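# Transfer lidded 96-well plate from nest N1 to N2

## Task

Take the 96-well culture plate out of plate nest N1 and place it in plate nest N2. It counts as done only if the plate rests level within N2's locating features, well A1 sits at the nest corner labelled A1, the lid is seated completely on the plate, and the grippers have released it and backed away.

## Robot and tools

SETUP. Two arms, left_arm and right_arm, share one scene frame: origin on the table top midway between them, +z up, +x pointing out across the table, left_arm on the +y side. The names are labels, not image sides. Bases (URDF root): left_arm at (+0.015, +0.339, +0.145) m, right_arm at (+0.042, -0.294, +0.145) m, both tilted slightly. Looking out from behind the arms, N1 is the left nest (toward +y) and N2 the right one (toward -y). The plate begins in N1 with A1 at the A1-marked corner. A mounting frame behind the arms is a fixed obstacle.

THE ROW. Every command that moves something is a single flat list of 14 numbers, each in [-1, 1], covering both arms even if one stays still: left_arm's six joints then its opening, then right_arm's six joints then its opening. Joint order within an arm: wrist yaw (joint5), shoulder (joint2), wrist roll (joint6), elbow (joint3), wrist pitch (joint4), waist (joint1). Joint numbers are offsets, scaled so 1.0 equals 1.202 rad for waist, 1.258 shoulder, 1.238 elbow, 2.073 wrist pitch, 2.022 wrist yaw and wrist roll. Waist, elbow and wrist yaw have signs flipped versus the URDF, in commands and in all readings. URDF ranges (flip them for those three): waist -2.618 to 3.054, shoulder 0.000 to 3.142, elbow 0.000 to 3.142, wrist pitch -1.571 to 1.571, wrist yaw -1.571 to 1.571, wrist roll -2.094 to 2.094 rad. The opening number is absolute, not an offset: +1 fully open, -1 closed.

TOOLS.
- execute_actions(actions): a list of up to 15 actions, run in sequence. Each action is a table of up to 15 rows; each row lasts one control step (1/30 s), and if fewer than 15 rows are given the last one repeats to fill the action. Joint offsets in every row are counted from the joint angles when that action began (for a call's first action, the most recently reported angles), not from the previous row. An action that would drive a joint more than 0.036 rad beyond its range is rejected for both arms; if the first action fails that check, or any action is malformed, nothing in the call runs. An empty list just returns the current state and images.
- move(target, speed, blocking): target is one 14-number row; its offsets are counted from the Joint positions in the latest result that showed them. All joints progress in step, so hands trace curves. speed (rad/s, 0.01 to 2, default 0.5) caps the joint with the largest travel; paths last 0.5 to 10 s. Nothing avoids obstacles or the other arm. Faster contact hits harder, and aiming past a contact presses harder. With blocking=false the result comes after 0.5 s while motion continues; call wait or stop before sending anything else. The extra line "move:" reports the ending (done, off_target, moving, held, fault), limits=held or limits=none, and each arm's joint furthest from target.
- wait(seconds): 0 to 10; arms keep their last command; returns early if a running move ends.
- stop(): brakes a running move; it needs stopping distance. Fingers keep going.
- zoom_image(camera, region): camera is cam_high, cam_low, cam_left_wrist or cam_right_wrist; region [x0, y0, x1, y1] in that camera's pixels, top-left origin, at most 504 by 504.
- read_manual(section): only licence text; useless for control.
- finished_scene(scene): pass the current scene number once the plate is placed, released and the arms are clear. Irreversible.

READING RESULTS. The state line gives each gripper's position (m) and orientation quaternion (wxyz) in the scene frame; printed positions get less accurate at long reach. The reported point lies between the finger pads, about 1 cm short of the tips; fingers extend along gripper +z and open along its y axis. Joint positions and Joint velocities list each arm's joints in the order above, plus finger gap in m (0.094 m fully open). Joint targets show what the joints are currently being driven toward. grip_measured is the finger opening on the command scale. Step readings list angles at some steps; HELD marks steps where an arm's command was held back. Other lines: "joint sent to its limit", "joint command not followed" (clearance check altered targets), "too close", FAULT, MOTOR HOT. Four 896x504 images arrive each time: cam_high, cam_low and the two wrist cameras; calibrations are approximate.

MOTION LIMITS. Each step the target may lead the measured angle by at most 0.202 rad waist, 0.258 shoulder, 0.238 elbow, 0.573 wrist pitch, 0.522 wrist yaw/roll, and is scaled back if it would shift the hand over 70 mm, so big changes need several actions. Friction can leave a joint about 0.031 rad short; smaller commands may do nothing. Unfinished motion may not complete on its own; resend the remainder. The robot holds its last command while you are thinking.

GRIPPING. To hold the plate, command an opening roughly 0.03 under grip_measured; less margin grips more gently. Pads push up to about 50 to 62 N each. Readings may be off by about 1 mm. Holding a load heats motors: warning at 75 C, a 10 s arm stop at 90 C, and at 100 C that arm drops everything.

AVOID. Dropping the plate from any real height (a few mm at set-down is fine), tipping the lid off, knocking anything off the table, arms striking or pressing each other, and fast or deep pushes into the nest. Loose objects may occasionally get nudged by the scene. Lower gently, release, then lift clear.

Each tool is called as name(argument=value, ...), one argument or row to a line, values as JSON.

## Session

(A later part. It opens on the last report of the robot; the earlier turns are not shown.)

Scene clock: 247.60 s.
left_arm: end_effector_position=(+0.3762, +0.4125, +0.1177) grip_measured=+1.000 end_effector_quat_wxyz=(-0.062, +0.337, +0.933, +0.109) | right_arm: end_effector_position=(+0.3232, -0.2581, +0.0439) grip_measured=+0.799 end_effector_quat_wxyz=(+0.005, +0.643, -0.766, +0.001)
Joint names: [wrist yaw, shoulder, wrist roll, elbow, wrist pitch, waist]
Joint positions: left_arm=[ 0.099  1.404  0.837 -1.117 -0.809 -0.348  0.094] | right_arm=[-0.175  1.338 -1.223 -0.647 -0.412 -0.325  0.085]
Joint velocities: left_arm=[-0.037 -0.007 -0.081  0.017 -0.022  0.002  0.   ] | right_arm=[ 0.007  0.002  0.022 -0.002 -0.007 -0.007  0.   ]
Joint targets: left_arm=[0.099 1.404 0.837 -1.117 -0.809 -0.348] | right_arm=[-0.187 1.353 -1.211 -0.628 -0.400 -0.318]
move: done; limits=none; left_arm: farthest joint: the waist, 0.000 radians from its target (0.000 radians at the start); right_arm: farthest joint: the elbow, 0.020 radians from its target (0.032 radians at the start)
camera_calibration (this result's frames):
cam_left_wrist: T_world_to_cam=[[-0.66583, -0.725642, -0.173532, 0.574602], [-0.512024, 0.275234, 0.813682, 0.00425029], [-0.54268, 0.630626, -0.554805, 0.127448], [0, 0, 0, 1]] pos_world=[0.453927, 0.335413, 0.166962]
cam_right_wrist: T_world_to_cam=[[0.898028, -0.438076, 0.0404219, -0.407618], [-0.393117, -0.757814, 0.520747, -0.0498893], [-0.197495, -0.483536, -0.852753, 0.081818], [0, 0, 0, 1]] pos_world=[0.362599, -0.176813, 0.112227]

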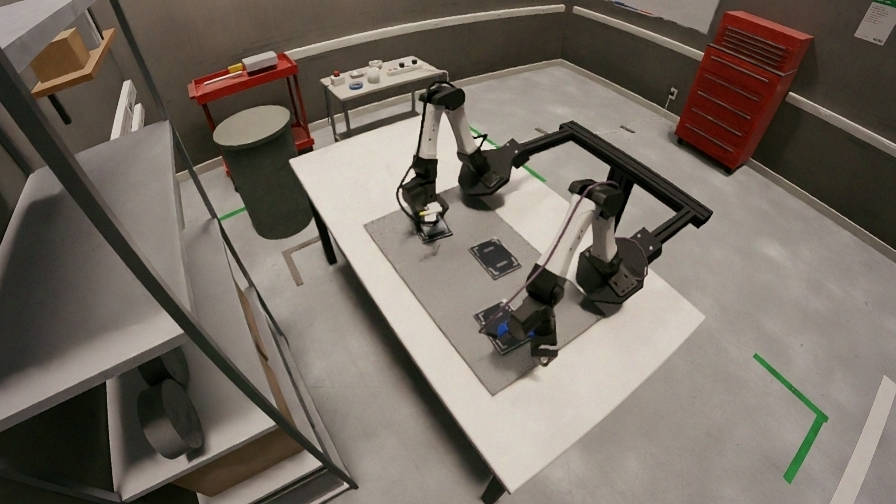

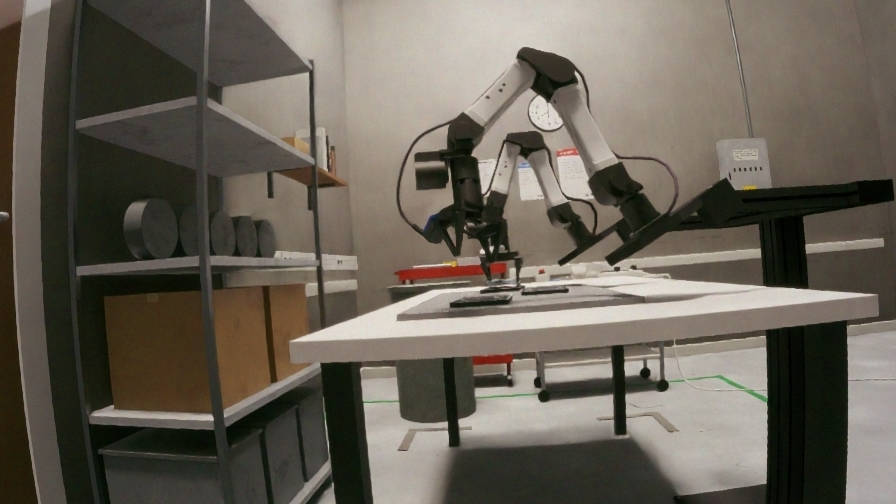

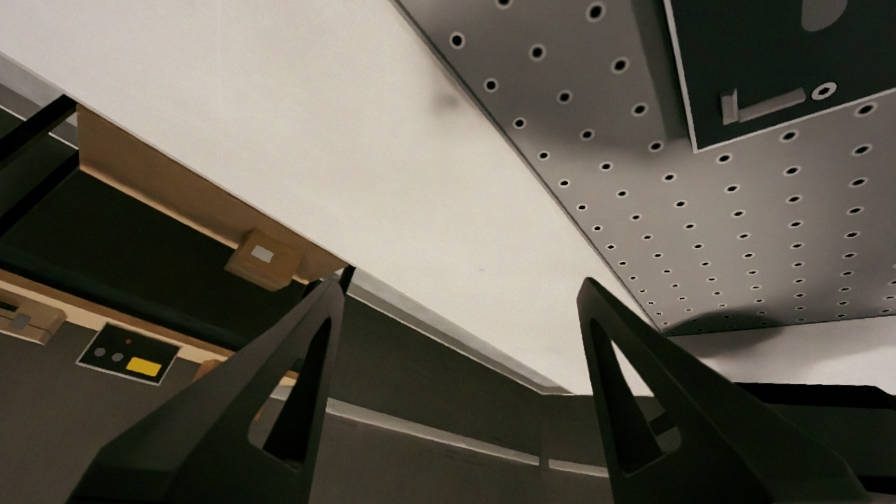

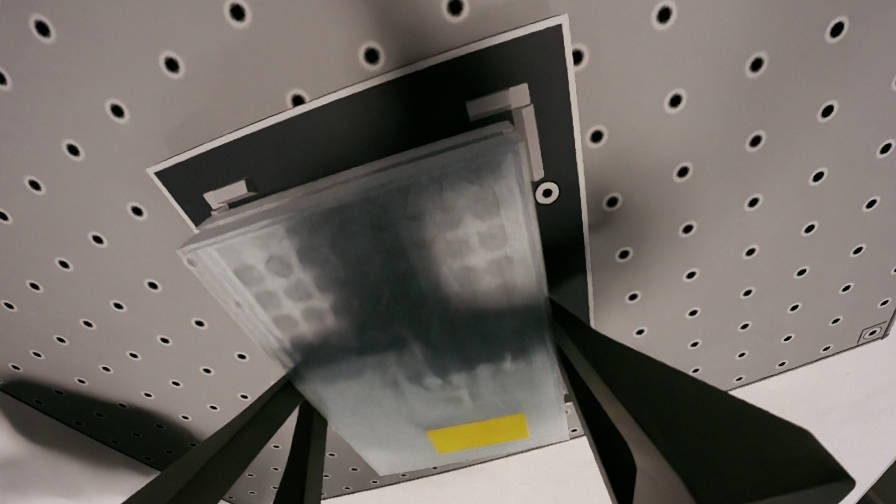

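move(
  target=[0,0,0,0,0,0,1, -0.006,0.022,0.006,0.015,0.014,0.006,0.765],
  speed=0.03,
)

zoom_image(
  camera="cam_right_wrist",
  region=[120,30,600,300],
)

Scene clock: 254.07 s.
left_arm: end_effector_position=(+0.3762, +0.4125, +0.1177) grip_measured=+1.000 end_effector_quat_wxyz=(-0.062, +0.337, +0.933, +0.109) | right_arm: end_effector_position=(+0.3242, -0.2575, +0.0413) grip_measured=+0.799 end_effector_quat_wxyz=(+0.005, +0.643, -0.766, +0.002)
Joint names: [wrist yaw, shoulder, wrist roll, elbow, wrist pitch, waist]
Joint positions: left_arm=[ 0.099  1.404  0.837 -1.117 -0.809 -0.348  0.094] | right_arm=[-0.175  1.35  -1.222 -0.647 -0.397 -0.325  0.085]
Joint velocities: left_arm=[-0.051 -0.002 -0.007  0.017 -0.051  0.017  0.   ] | right_arm=[-0.022 -0.012  0.007 -0.007  0.037  0.017 -0.   ]
Joint targets: left_arm=[0.099 1.404 0.837 -1.117 -0.809 -0.348] | right_arm=[-0.188 1.366 -1.211 -0.629 -0.382 -0.318]
move: done; limits=none; left_arm: farthest joint: the waist, 0.000 radians from its target (0.000 radians at the start); right_arm: farthest joint: the elbow, 0.019 radians from its target (0.019 radians at the start)
camera_calibration (this result's frames):
cam_left_wrist: T_world_to_cam=[[-0.66583, -0.725642, -0.173532, 0.574602], [-0.512024, 0.275234, 0.813682, 0.00425029], [-0.54268, 0.630626, -0.554805, 0.127448], [0, 0, 0, 1]] pos_world=[0.453927, 0.335413, 0.166962]
cam_right_wrist: T_world_to_cam=[[0.897645, -0.438718, 0.0419479, -0.408259], [-0.394613, -0.757705, 0.519774, -0.0471098], [-0.19625, -0.483126, -0.853273, 0.0798306], [0, 0, 0, 1]] pos_world=[0.363549, -0.176238, 0.109729]

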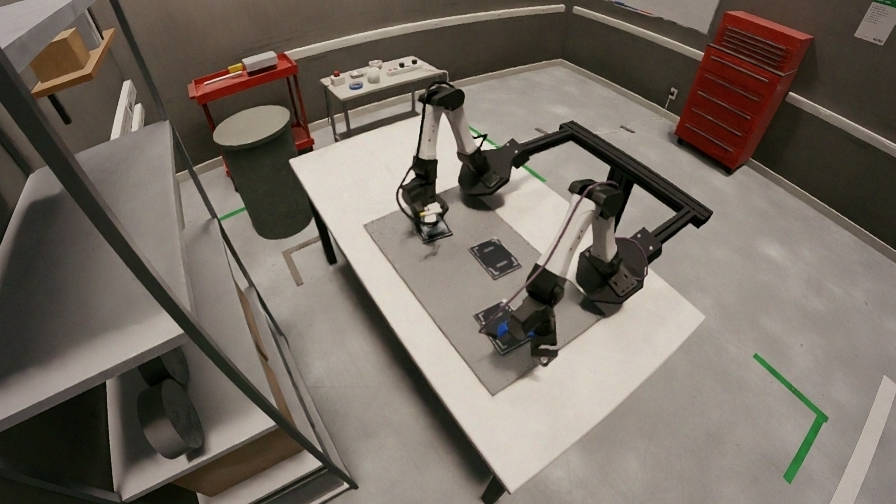

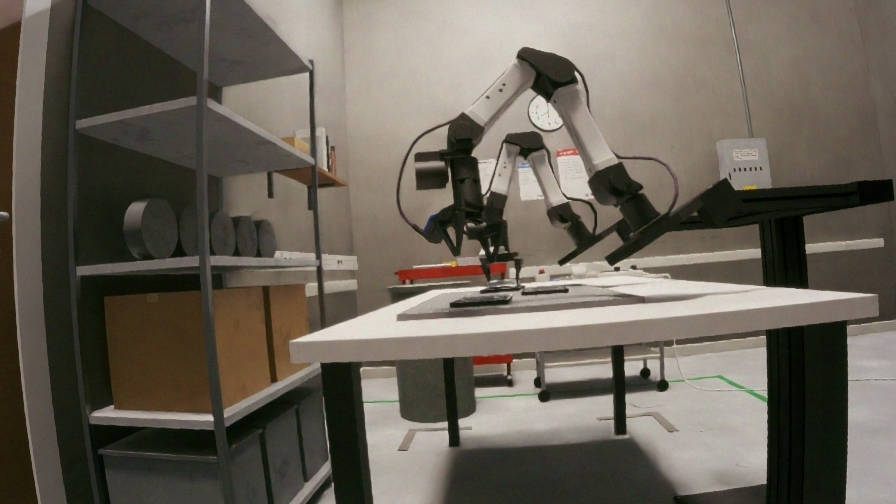

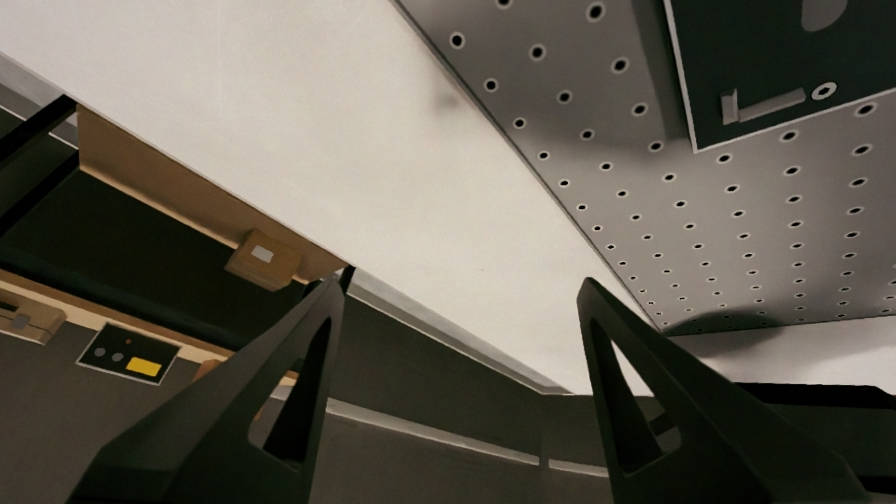

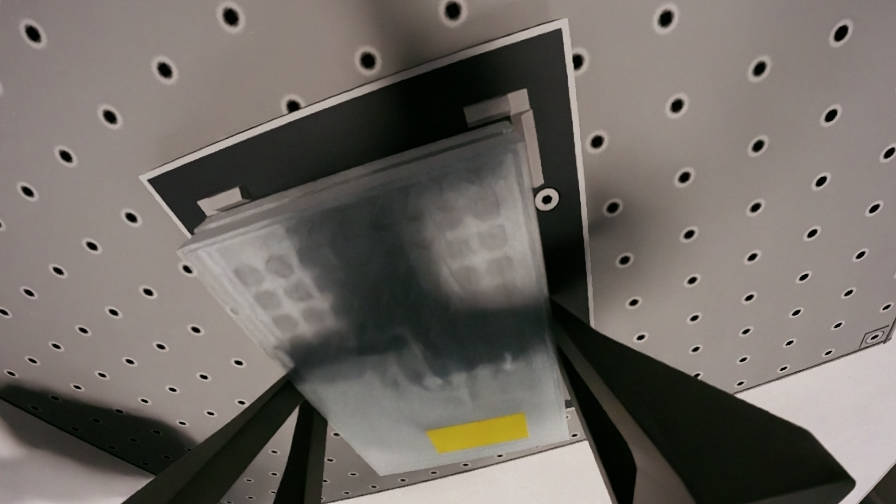

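Region (120, 30, 600, 300) of cam_right_wrist's 896x504 image, scaled by 1.050, with more detail than that image has; it fills the top 284 rows of this view, and the rest is white.

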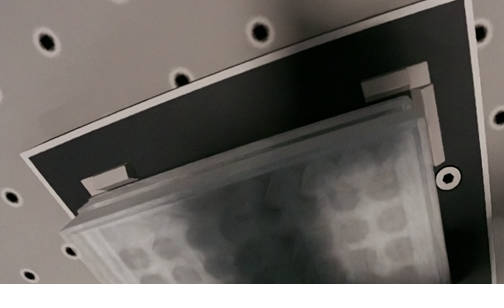

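Looks aligned. Continue down.

move(
  target=[0,0,0,0,0,0,1, -0.006,0.024,0.006,0.015,0.014,0.006,0.765],
  speed=0.03,
)

zoom_image(
  camera="cam_right_wrist",
  region=[120,30,600,300],
)

Scene clock: 259.50 s.
left_arm: end_effector_position=(+0.3762, +0.4125, +0.1177) grip_measured=+1.000 end_effector_quat_wxyz=(-0.062, +0.337, +0.933, +0.109) | right_arm: end_effector_position=(+0.3245, -0.2573, +0.0383) grip_measured=+0.799 end_effector_quat_wxyz=(+0.006, +0.643, -0.766, +0.002)
Joint names: [wrist yaw, shoulder, wrist roll, elbow, wrist pitch, waist]
Joint positions: left_arm=[ 0.099  1.404  0.837 -1.117 -0.809 -0.348  0.094] | right_arm=[-0.177  1.364 -1.222 -0.647 -0.385 -0.325  0.085]
Joint velocities: left_arm=[ 0.022 -0.022  0.022 -0.017 -0.037  0.012  0.   ] | right_arm=[ 0.037  0.002 -0.051 -0.017 -0.022  0.022 -0.   ]
Joint targets: left_arm=[0.099 1.404 0.837 -1.117 -0.809 -0.348] | right_arm=[-0.188 1.381 -1.210 -0.629 -0.368 -0.318]
move: done; limits=none; left_arm: farthest joint: the waist, 0.000 radians from its target (0.000 radians at the start); right_arm: farthest joint: the elbow, 0.019 radians from its target (0.019 radians at the start)
camera_calibration (this result's frames):
cam_left_wrist: T_world_to_cam=[[-0.66583, -0.725642, -0.173532, 0.574602], [-0.512024, 0.275234, 0.813682, 0.00425029], [-0.54268, 0.630626, -0.554805, 0.127448], [0, 0, 0, 1]] pos_world=[0.453927, 0.335413, 0.166962]
cam_right_wrist: T_world_to_cam=[[0.897644, -0.43873, 0.0418545, -0.4083], [-0.3941, -0.756546, 0.521846, -0.0451983], [-0.197285, -0.484927, -0.852012, 0.0772664], [0, 0, 0, 1]] pos_world=[0.363939, -0.17586, 0.106508]

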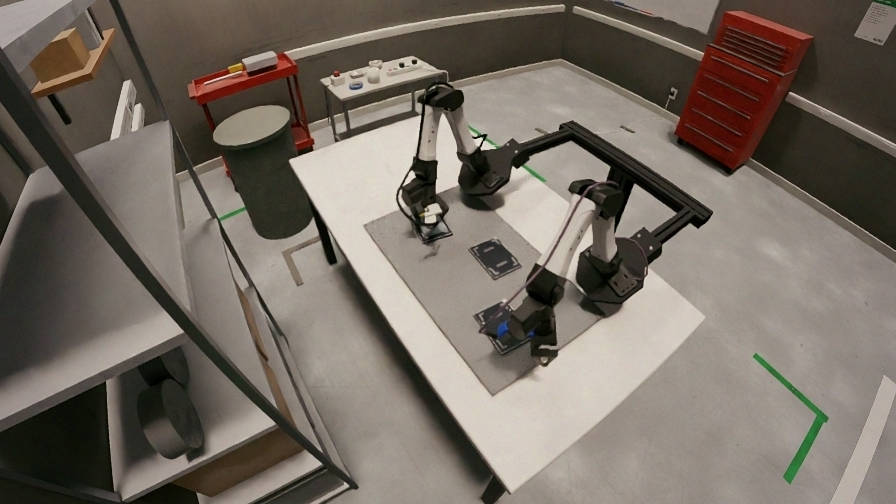

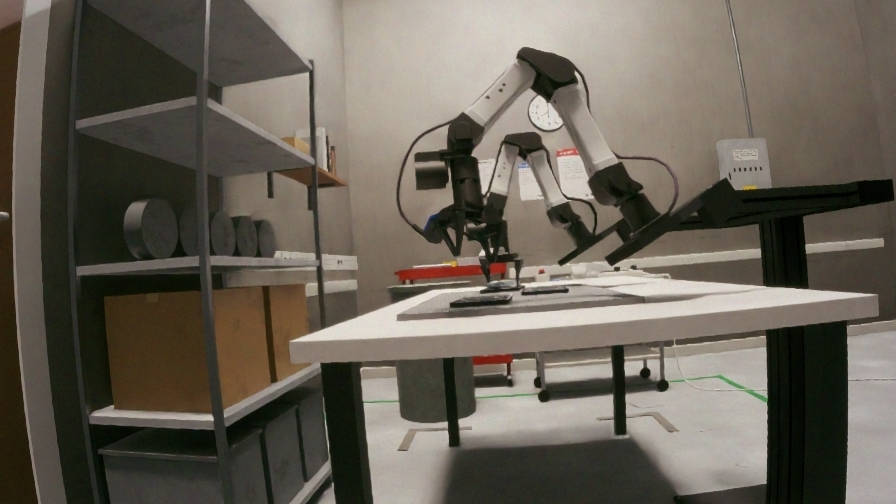

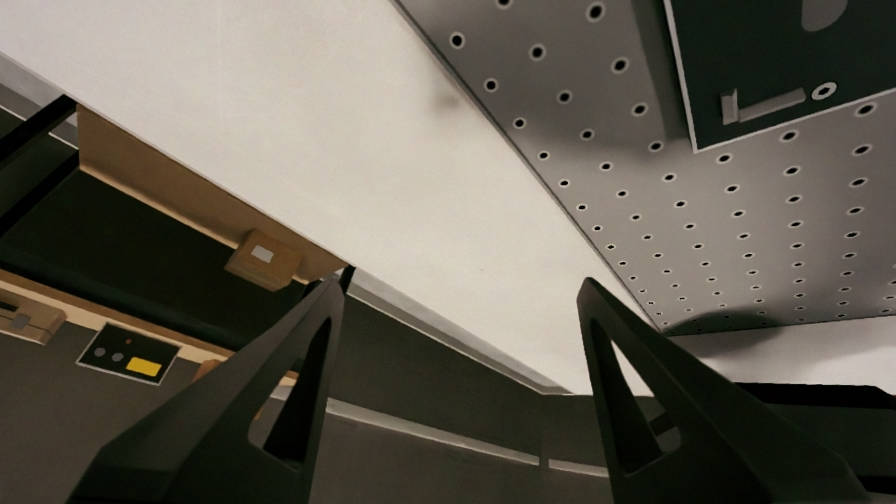

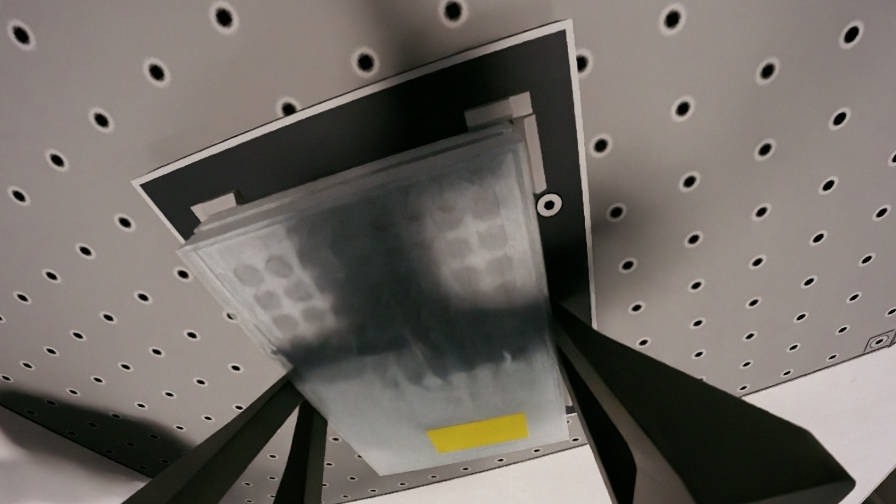

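Region (120, 30, 600, 300) of cam_right_wrist's 896x504 image, scaled by 1.050, with more detail than that image has; it fills the top 284 rows of this view, and the rest is white.

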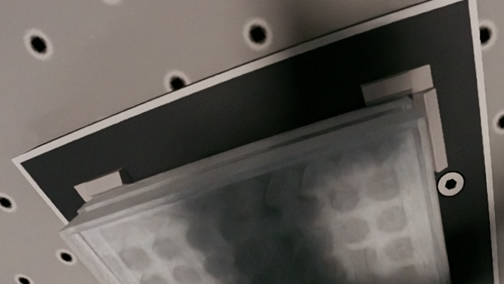

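move(
  target=[0,0,0,0,0,0,1, -0.006,0.022,0.006,0.015,0.013,0.011,0.765],
  speed=0.03,
)

zoom_image(
  camera="cam_right_wrist",
  region=[120,30,600,300],
)

Scene clock: 263.40 s.
left_arm: end_effector_position=(+0.3762, +0.4125, +0.1177) grip_measured=+1.000 end_effector_quat_wxyz=(-0.062, +0.337, +0.933, +0.109) | right_arm: end_effector_position=(+0.3253, -0.2583, +0.0367) grip_measured=+0.799 end_effector_quat_wxyz=(+0.006, +0.641, -0.768, +0.003)
Joint names: [wrist yaw, shoulder, wrist roll, elbow, wrist pitch, waist]
Joint positions: left_arm=[ 0.099  1.404  0.837 -1.117 -0.809 -0.348  0.094] | right_arm=[-0.178  1.371 -1.222 -0.647 -0.376 -0.32   0.085]
Joint velocities: left_arm=[-0.037 -0.002  0.037  0.022 -0.081  0.002  0.   ] | right_arm=[-0.037  0.002 -0.022 -0.002 -0.022 -0.007 -0.   ]
Joint targets: left_arm=[0.099 1.404 0.837 -1.117 -0.809 -0.348] | right_arm=[-0.189 1.392 -1.210 -0.629 -0.358 -0.312]
move: off_target (right_arm); limits=none; left_arm: farthest joint: the waist, 0.000 radians from its target (0.000 radians at the start); right_arm: farthest joint: the shoulder, 0.021 radians from its target (0.027 radians at the start)
camera_calibration (this result's frames):
cam_left_wrist: T_world_to_cam=[[-0.66583, -0.725642, -0.173532, 0.574602], [-0.512024, 0.275234, 0.813682, 0.00425029], [-0.54268, 0.630626, -0.554805, 0.127448], [0, 0, 0, 1]] pos_world=[0.453927, 0.335413, 0.166962]
cam_right_wrist: T_world_to_cam=[[0.895713, -0.442451, 0.0439821, -0.409803], [-0.397964, -0.753653, 0.523098, -0.0428937], [-0.198298, -0.486049, -0.851137, 0.0755137], [0, 0, 0, 1]] pos_world=[0.36497, -0.176941, 0.104734]

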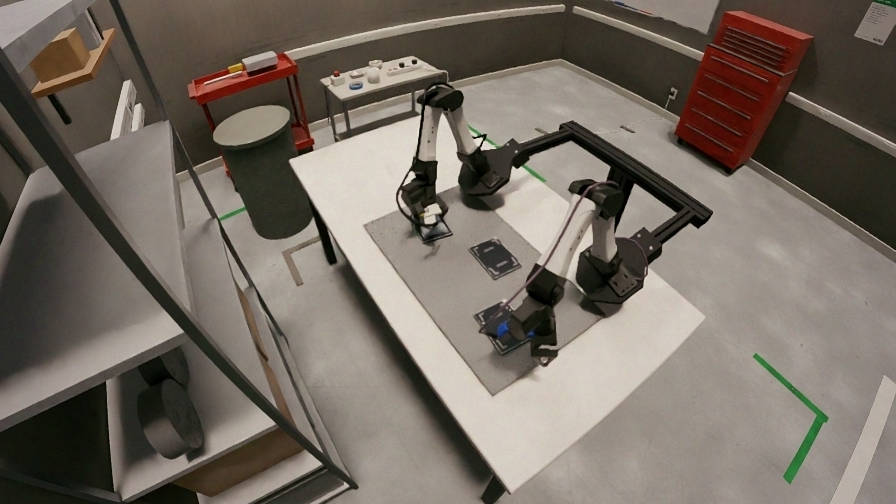

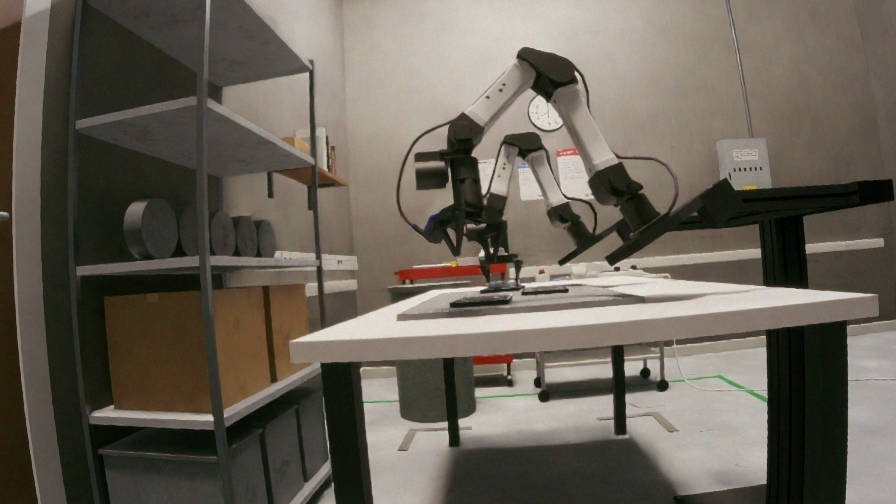

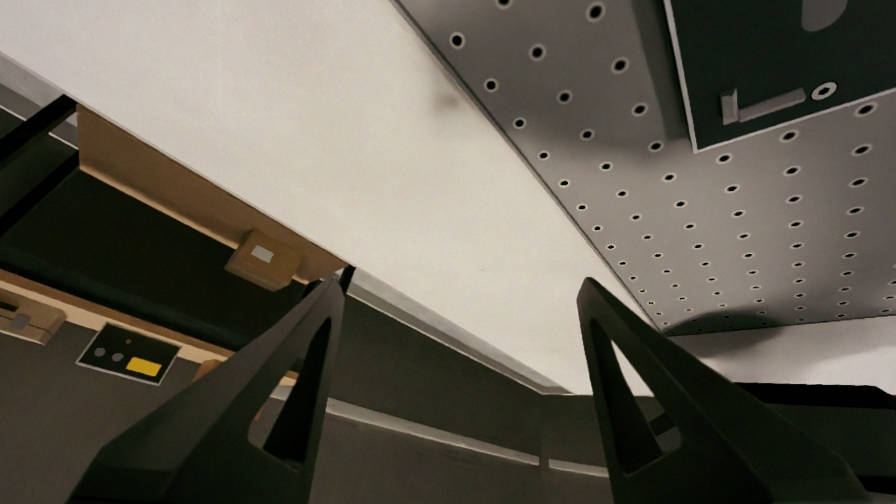

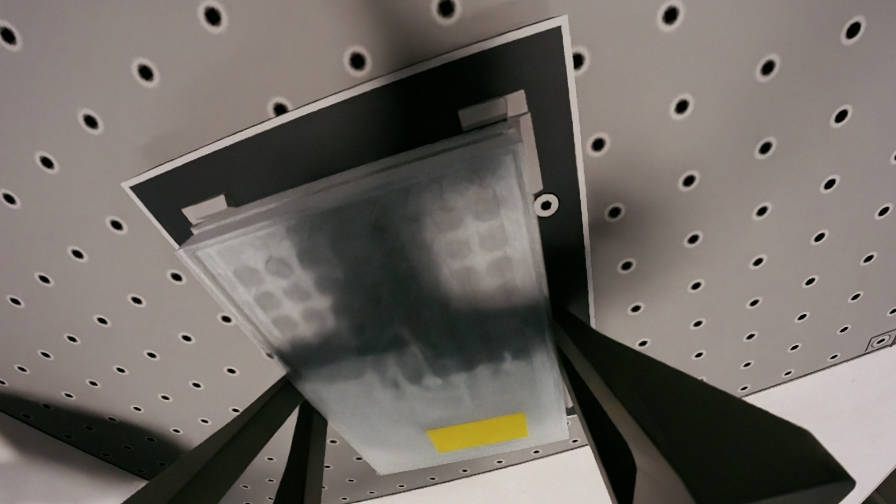

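Region (120, 30, 600, 300) of cam_right_wrist's 896x504 image, scaled by 1.050, with more detail than that image has; it fills the top 284 rows of this view, and the rest is white.

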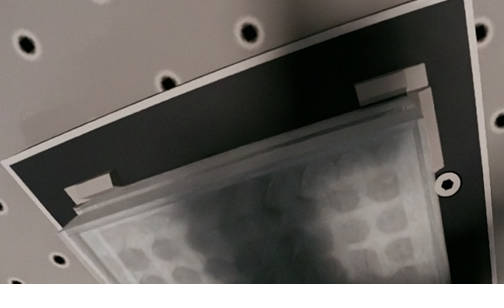

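move(
  target=[0,0,0,0,0,0,1, -0.006,0.018,0.006,0.022,0,0.006,0.765],
  speed=0.03,
)

zoom_image(
  camera="cam_right_wrist",
  region=[120,30,600,300],
)

Scene clock: 268.23 s.
left_arm: end_effector_position=(+0.3762, +0.4125, +0.1177) grip_measured=+1.000 end_effector_quat_wxyz=(-0.062, +0.337, +0.933, +0.109) | right_arm: end_effector_position=(+0.3253, -0.2583, +0.0367) grip_measured=+0.799 end_effector_quat_wxyz=(+0.006, +0.641, -0.768, +0.003)
Joint names: [wrist yaw, shoulder, wrist roll, elbow, wrist pitch, waist]
Joint positions: left_arm=[ 0.099  1.404  0.837 -1.117 -0.809 -0.348  0.094] | right_arm=[-0.178  1.371 -1.222 -0.647 -0.376 -0.32   0.085]
Joint velocities: left_arm=[-0.007 -0.017 -0.022 -0.002 -0.081 -0.002  0.   ] | right_arm=[ 0.007  0.002 -0.007  0.002 -0.037  0.007 -0.001]
Joint targets: left_arm=[0.099 1.404 0.837 -1.117 -0.809 -0.348] | right_arm=[-0.190 1.394 -1.210 -0.620 -0.376 -0.313]
move: off_target (right_arm); limits=none; left_arm: farthest joint: the waist, 0.000 radians from its target (0.000 radians at the start); right_arm: farthest joint: the elbow, 0.028 radians from its target (0.028 radians at the start)
camera_calibration (this result's frames):
cam_left_wrist: T_world_to_cam=[[-0.66583, -0.725642, -0.173532, 0.574602], [-0.512024, 0.275234, 0.813682, 0.00425029], [-0.54268, 0.630626, -0.554805, 0.127448], [0, 0, 0, 1]] pos_world=[0.453927, 0.335413, 0.166962]
cam_right_wrist: T_world_to_cam=[[0.895713, -0.442451, 0.0439821, -0.409803], [-0.397964, -0.753653, 0.523098, -0.0428937], [-0.198298, -0.486049, -0.851137, 0.0755137], [0, 0, 0, 1]] pos_world=[0.36497, -0.176941, 0.104734]

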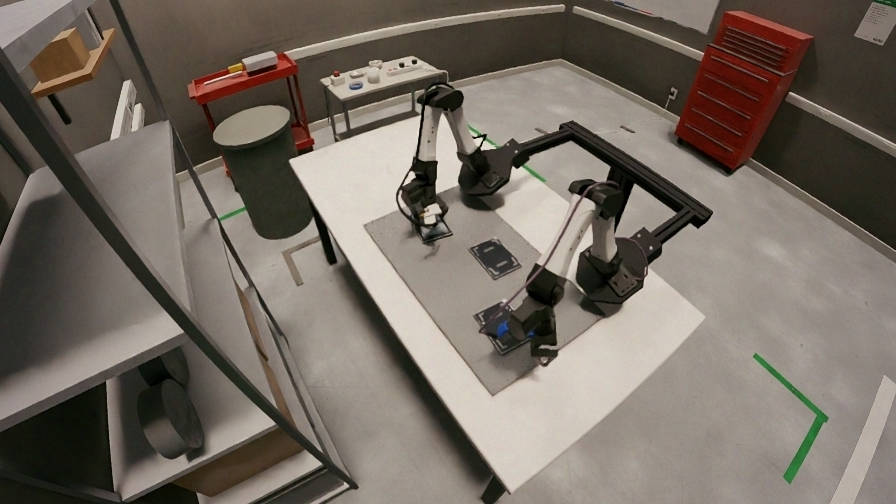

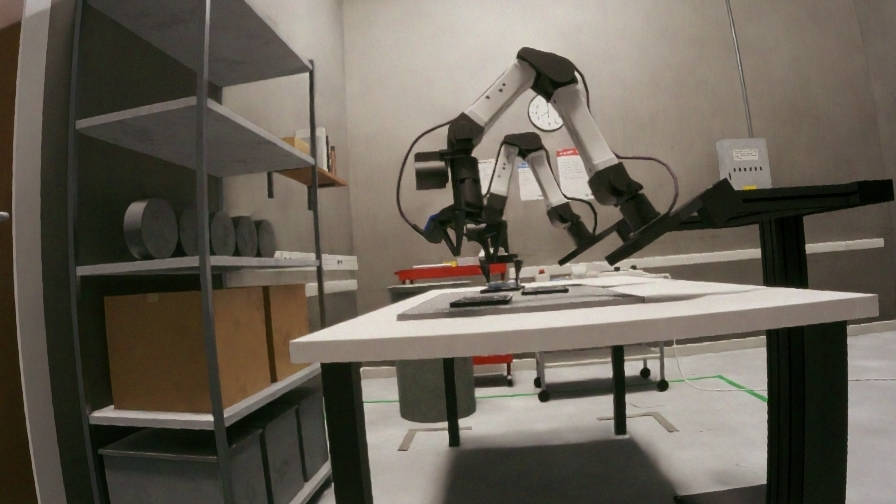

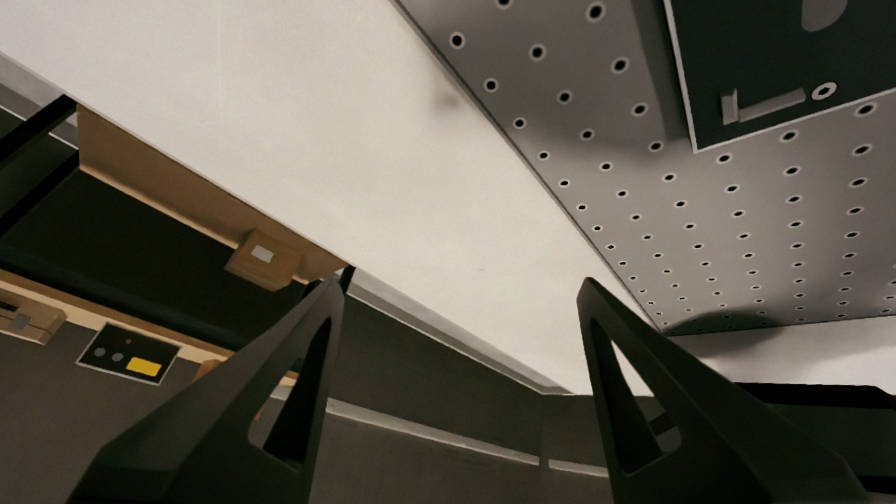

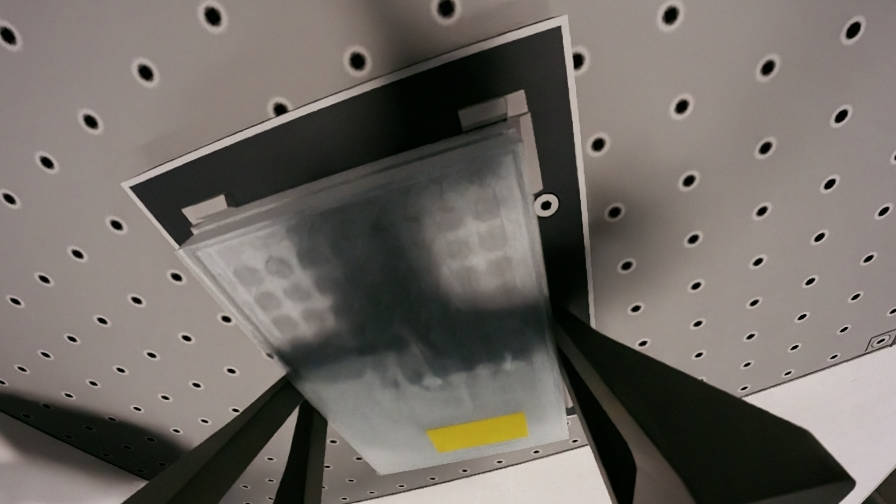

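Region (120, 30, 600, 300) of cam_right_wrist's 896x504 image, scaled by 1.050, with more detail than that image has; it fills the top 284 rows of this view, and the rest is white.

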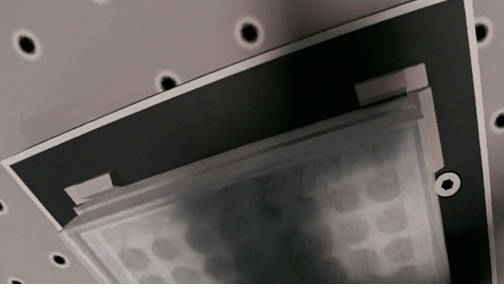

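execute_actions(
  actions=[
    [[0,0,0,0,0,0,1, 0,0,0,0,0,0,0.82]],
    [[0,0,0,0,0,0,1, 0,0,0,0,0,0,0.9]],
    [[0,0,0,0,0,0,1, 0,0,0,0,0,0,1]],
  ],
)

zoom_image(
  camera="cam_right_wrist",
  region=[120,30,620,500],
)

Scene clock: 274.30 s.
left_arm: end_effector_position=(+0.3762, +0.4125, +0.1177) grip_measured=+1.000 end_effector_quat_wxyz=(-0.062, +0.337, +0.933, +0.109) | right_arm: end_effector_position=(+0.3253, -0.2583, +0.0367) grip_measured=+1.000 end_effector_quat_wxyz=(+0.006, +0.641, -0.768, +0.003)
Joint names: [wrist yaw, shoulder, wrist roll, elbow, wrist pitch, waist]
Joint positions: left_arm=[ 0.099  1.404  0.837 -1.117 -0.809 -0.348  0.094] | right_arm=[-0.178  1.371 -1.222 -0.647 -0.376 -0.32   0.094]
Joint velocities: left_arm=[-0.051 -0.007 -0.022  0.022 -0.081 -0.002  0.   ] | right_arm=[-0.007 -0.007 -0.051  0.002 -0.007  0.007  0.   ]
Joint targets: left_arm=[0.099 1.404 0.837 -1.117 -0.809 -0.348] | right_arm=[-0.178 1.371 -1.222 -0.647 -0.376 -0.320]
Step readings (joint positions; steps 1 to 15: 1st action; 16 to 30: 2nd action; 31 to 45: 3rd action):
0: left_arm=[0.099 1.404 0.837 -1.117 -0.809 -0.348] | right_arm=[-0.178 1.371 -1.222 -0.647 -0.376 -0.320]
1: left_arm=[0.099 1.404 0.837 -1.117 -0.809 -0.348] | right_arm=[-0.178 1.371 -1.222 -0.647 -0.376 -0.320]
2: left_arm=[0.099 1.404 0.837 -1.117 -0.809 -0.348] | right_arm=[-0.178 1.371 -1.222 -0.647 -0.376 -0.320]
4: left_arm=[0.099 1.404 0.837 -1.117 -0.809 -0.348] | right_arm=[-0.178 1.371 -1.222 -0.647 -0.376 -0.320]
8: left_arm=[0.099 1.404 0.837 -1.117 -0.809 -0.348] | right_arm=[-0.178 1.371 -1.222 -0.647 -0.376 -0.320]
15: left_arm=[0.099 1.404 0.837 -1.117 -0.809 -0.348] | right_arm=[-0.178 1.371 -1.222 -0.647 -0.376 -0.320]
16: left_arm=[0.099 1.404 0.837 -1.117 -0.809 -0.348] | right_arm=[-0.178 1.371 -1.222 -0.647 -0.376 -0.320]
17: left_arm=[0.099 1.404 0.837 -1.117 -0.809 -0.348] | right_arm=[-0.178 1.371 -1.222 -0.647 -0.376 -0.320]
19: left_arm=[0.099 1.404 0.837 -1.117 -0.809 -0.348] | right_arm=[-0.178 1.371 -1.222 -0.647 -0.376 -0.320]
23: left_arm=[0.099 1.404 0.837 -1.117 -0.809 -0.348] | right_arm=[-0.178 1.371 -1.222 -0.647 -0.376 -0.320]
30: left_arm=[0.099 1.404 0.837 -1.117 -0.809 -0.348] | right_arm=[-0.178 1.371 -1.222 -0.647 -0.376 -0.320]
31: left_arm=[0.099 1.404 0.837 -1.117 -0.809 -0.348] | right_arm=[-0.178 1.371 -1.222 -0.647 -0.376 -0.320]
32: left_arm=[0.099 1.404 0.837 -1.117 -0.809 -0.348] | right_arm=[-0.178 1.371 -1.222 -0.647 -0.376 -0.320]
34: left_arm=[0.099 1.404 0.837 -1.117 -0.809 -0.348] | right_arm=[-0.178 1.371 -1.222 -0.647 -0.376 -0.320]
38: left_arm=[0.099 1.404 0.837 -1.117 -0.809 -0.348] | right_arm=[-0.178 1.371 -1.222 -0.647 -0.376 -0.320]
45: Joint positions above
camera_calibration (this result's frames):
cam_left_wrist: T_world_to_cam=[[-0.66583, -0.725642, -0.173532, 0.574602], [-0.512024, 0.275234, 0.813682, 0.00425029], [-0.54268, 0.630626, -0.554805, 0.127448], [0, 0, 0, 1]] pos_world=[0.453927, 0.335413, 0.166962]
cam_right_wrist: T_world_to_cam=[[0.895713, -0.442451, 0.0439821, -0.409803], [-0.397964, -0.753653, 0.523098, -0.0428937], [-0.198298, -0.486049, -0.851137, 0.0755137], [0, 0, 0, 1]] pos_world=[0.36497, -0.176941, 0.104734]

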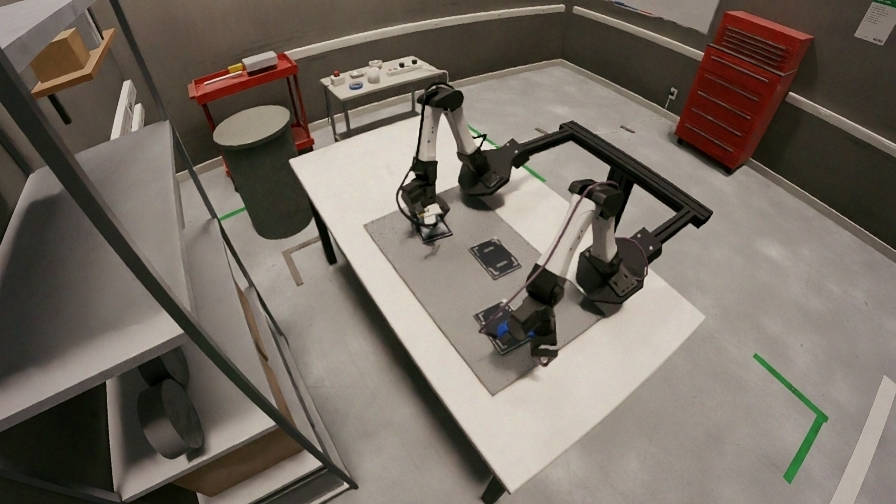

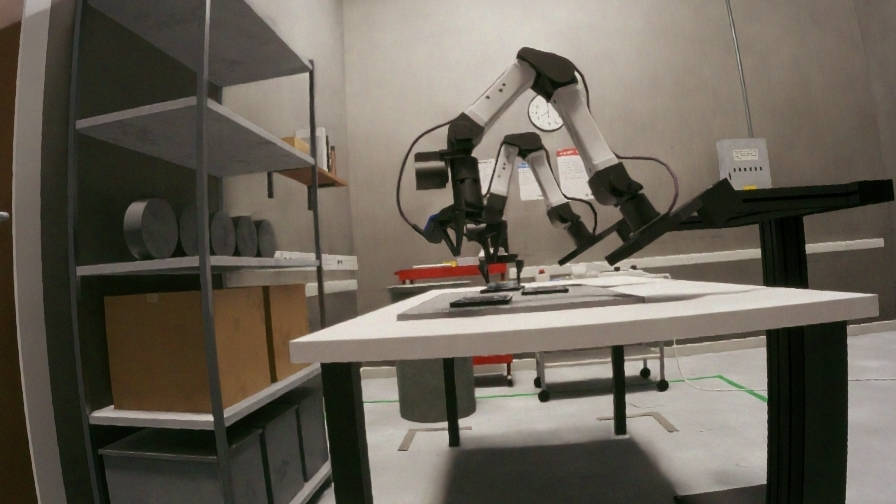

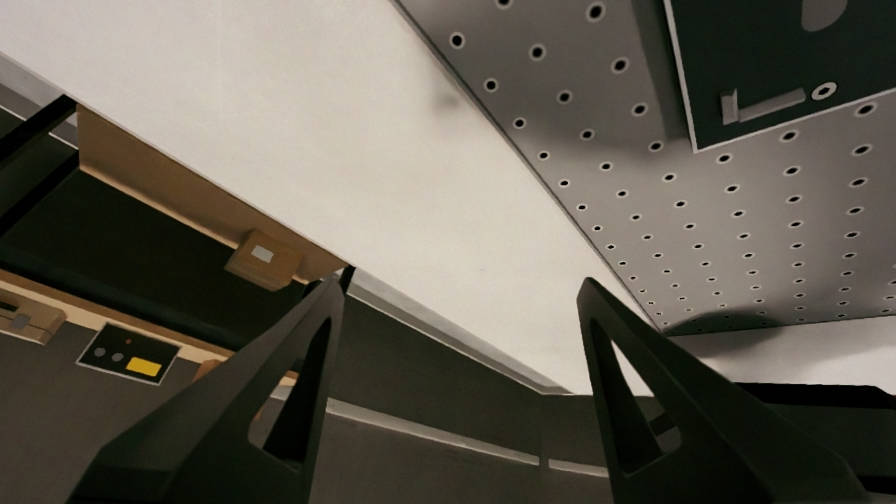

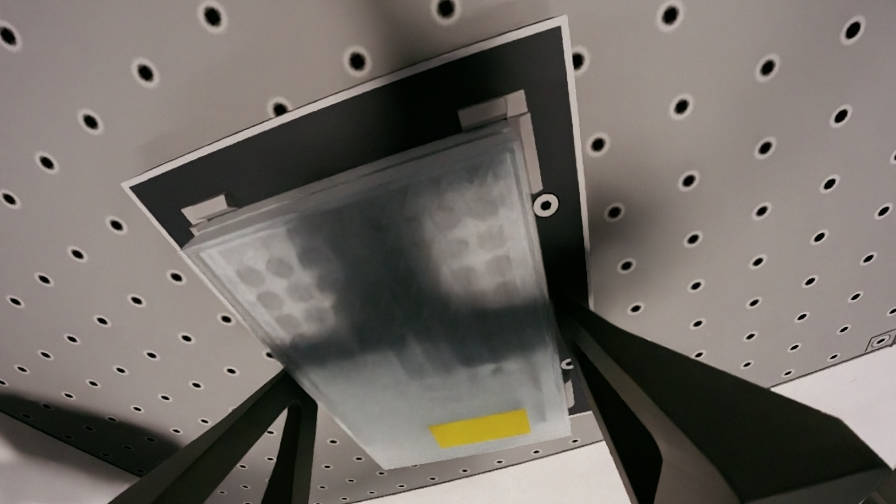

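Region (120, 30, 620, 500) of cam_right_wrist's 896x504 image, scaled by 1.008, with more detail than that image has; it fills the top 474 rows of this view, and the rest is white.

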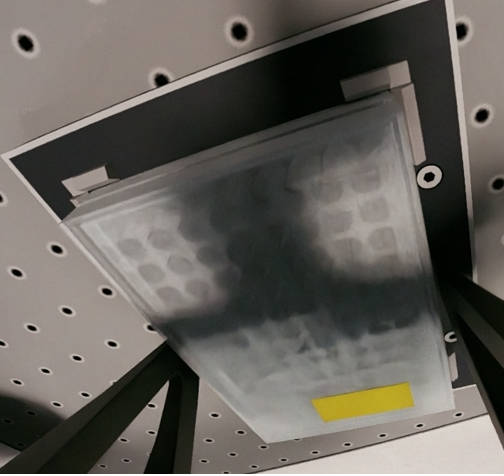

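The plate appears to have settled in. Rise and inspect.

move(
  target=[0,-0.0,0,0,0,0,1, 0,-0.125,0,-0.06,-0.11,0,1],
  speed=0.25,
)

zoom_image(
  camera="cam_right_wrist",
  region=[150,60,650,500],
)

Scene clock: 279.23 s.
left_arm: end_effector_position=(+0.3762, +0.4125, +0.1177) grip_measured=+1.000 end_effector_quat_wxyz=(-0.062, +0.337, +0.933, +0.109) | right_arm: end_effector_position=(+0.3215, -0.2654, +0.0746) grip_measured=+1.000 end_effector_quat_wxyz=(+0.016, +0.642, -0.766, -0.002)
Joint names: [wrist yaw, shoulder, wrist roll, elbow, wrist pitch, waist]
Joint positions: left_arm=[ 0.099  1.404  0.837 -1.117 -0.809 -0.348  0.094] | right_arm=[-0.178  1.234 -1.222 -0.699 -0.589 -0.32   0.094]
Joint velocities: left_arm=[-0.095  0.007  0.022  0.017  0.037 -0.012  0.   ] | right_arm=[-0.022 -0.022 -0.037  0.002  0.007 -0.007  0.   ]
Joint targets: left_arm=[0.099 1.404 0.837 -1.117 -0.809 -0.348] | right_arm=[-0.178 1.214 -1.222 -0.722 -0.604 -0.320]
move: off_target (right_arm); limits=none; left_arm: farthest joint: the waist, 0.000 radians from its target (0.000 radians at the start); right_arm: farthest joint: the elbow, 0.022 radians from its target (0.074 radians at the start)
camera_calibration (this result's frames):
cam_left_wrist: T_world_to_cam=[[-0.66583, -0.725642, -0.173532, 0.574602], [-0.512024, 0.275234, 0.813682, 0.00425029], [-0.54268, 0.630626, -0.554805, 0.127448], [0, 0, 0, 1]] pos_world=[0.453927, 0.335413, 0.166962]
cam_right_wrist: T_world_to_cam=[[0.898227, -0.438816, 0.0250728, -0.409626], [-0.382856, -0.753111, 0.535019, -0.0751647], [-0.215892, -0.490168, -0.844468, 0.107639], [0, 0, 0, 1]] pos_world=[0.362398, -0.183597, 0.141383]

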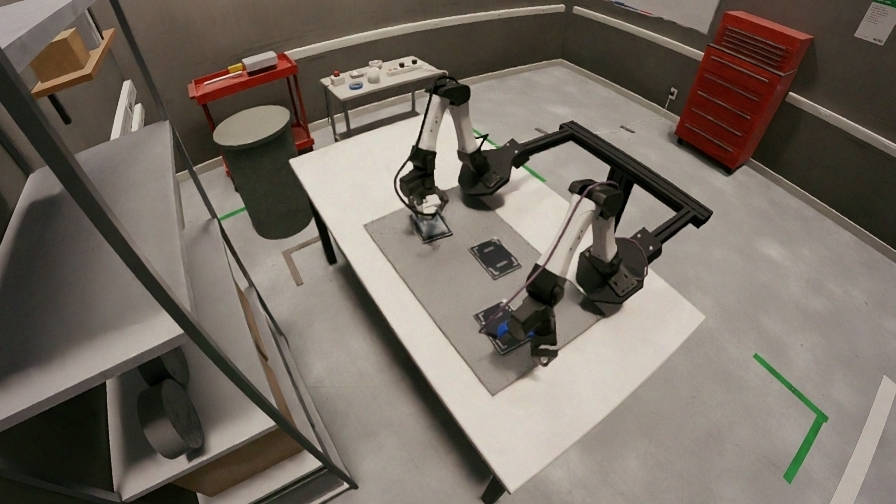

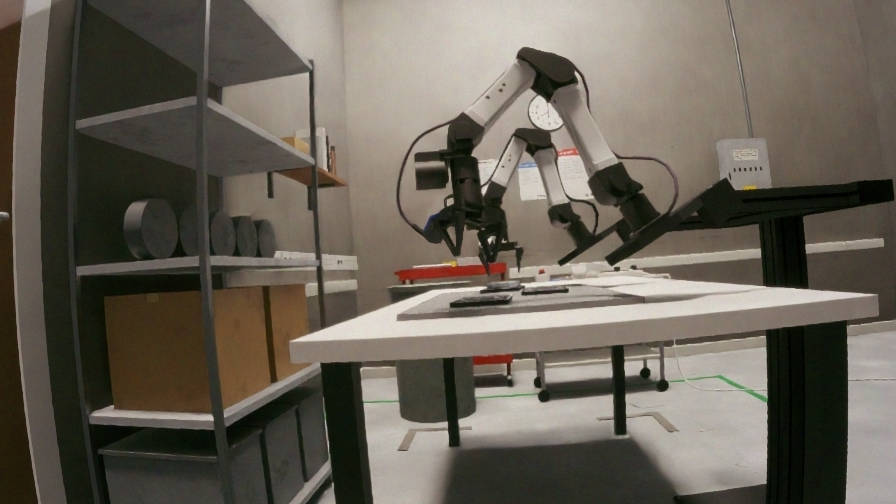

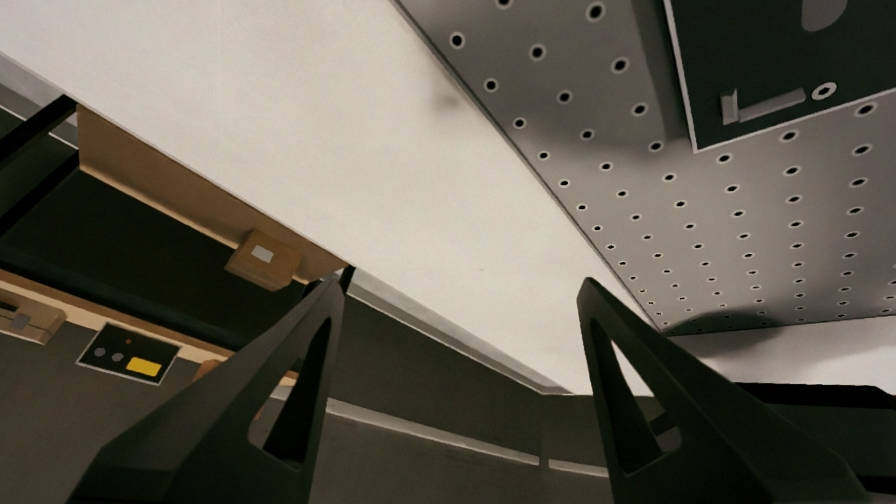

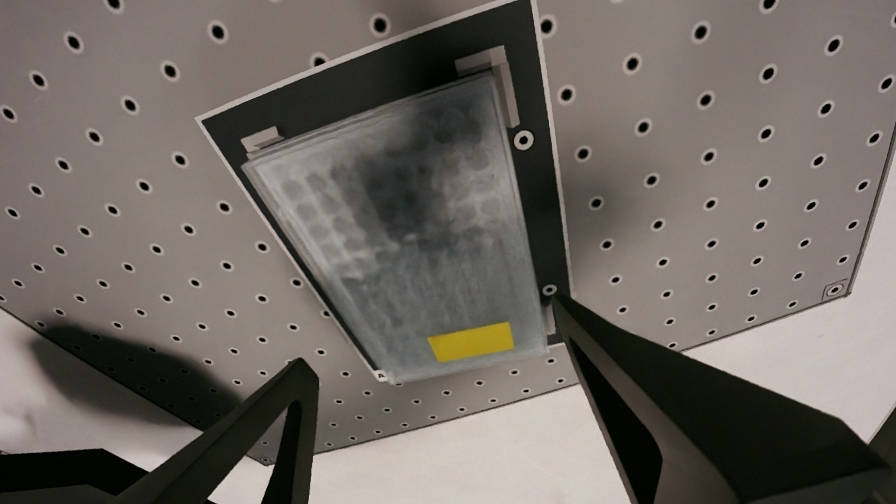

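Region (150, 60, 650, 500) of cam_right_wrist's 896x504 image, scaled by 1.008, with more detail than that image has; it fills the top 444 rows of this view, and the rest is white.

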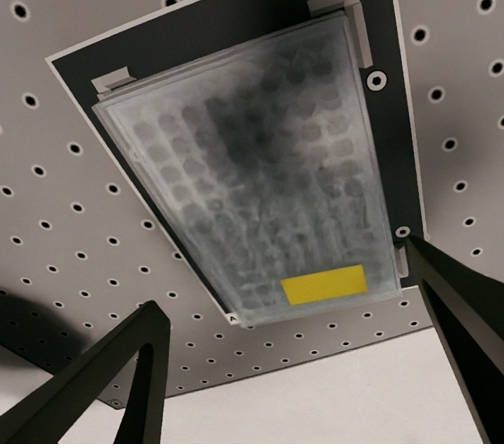

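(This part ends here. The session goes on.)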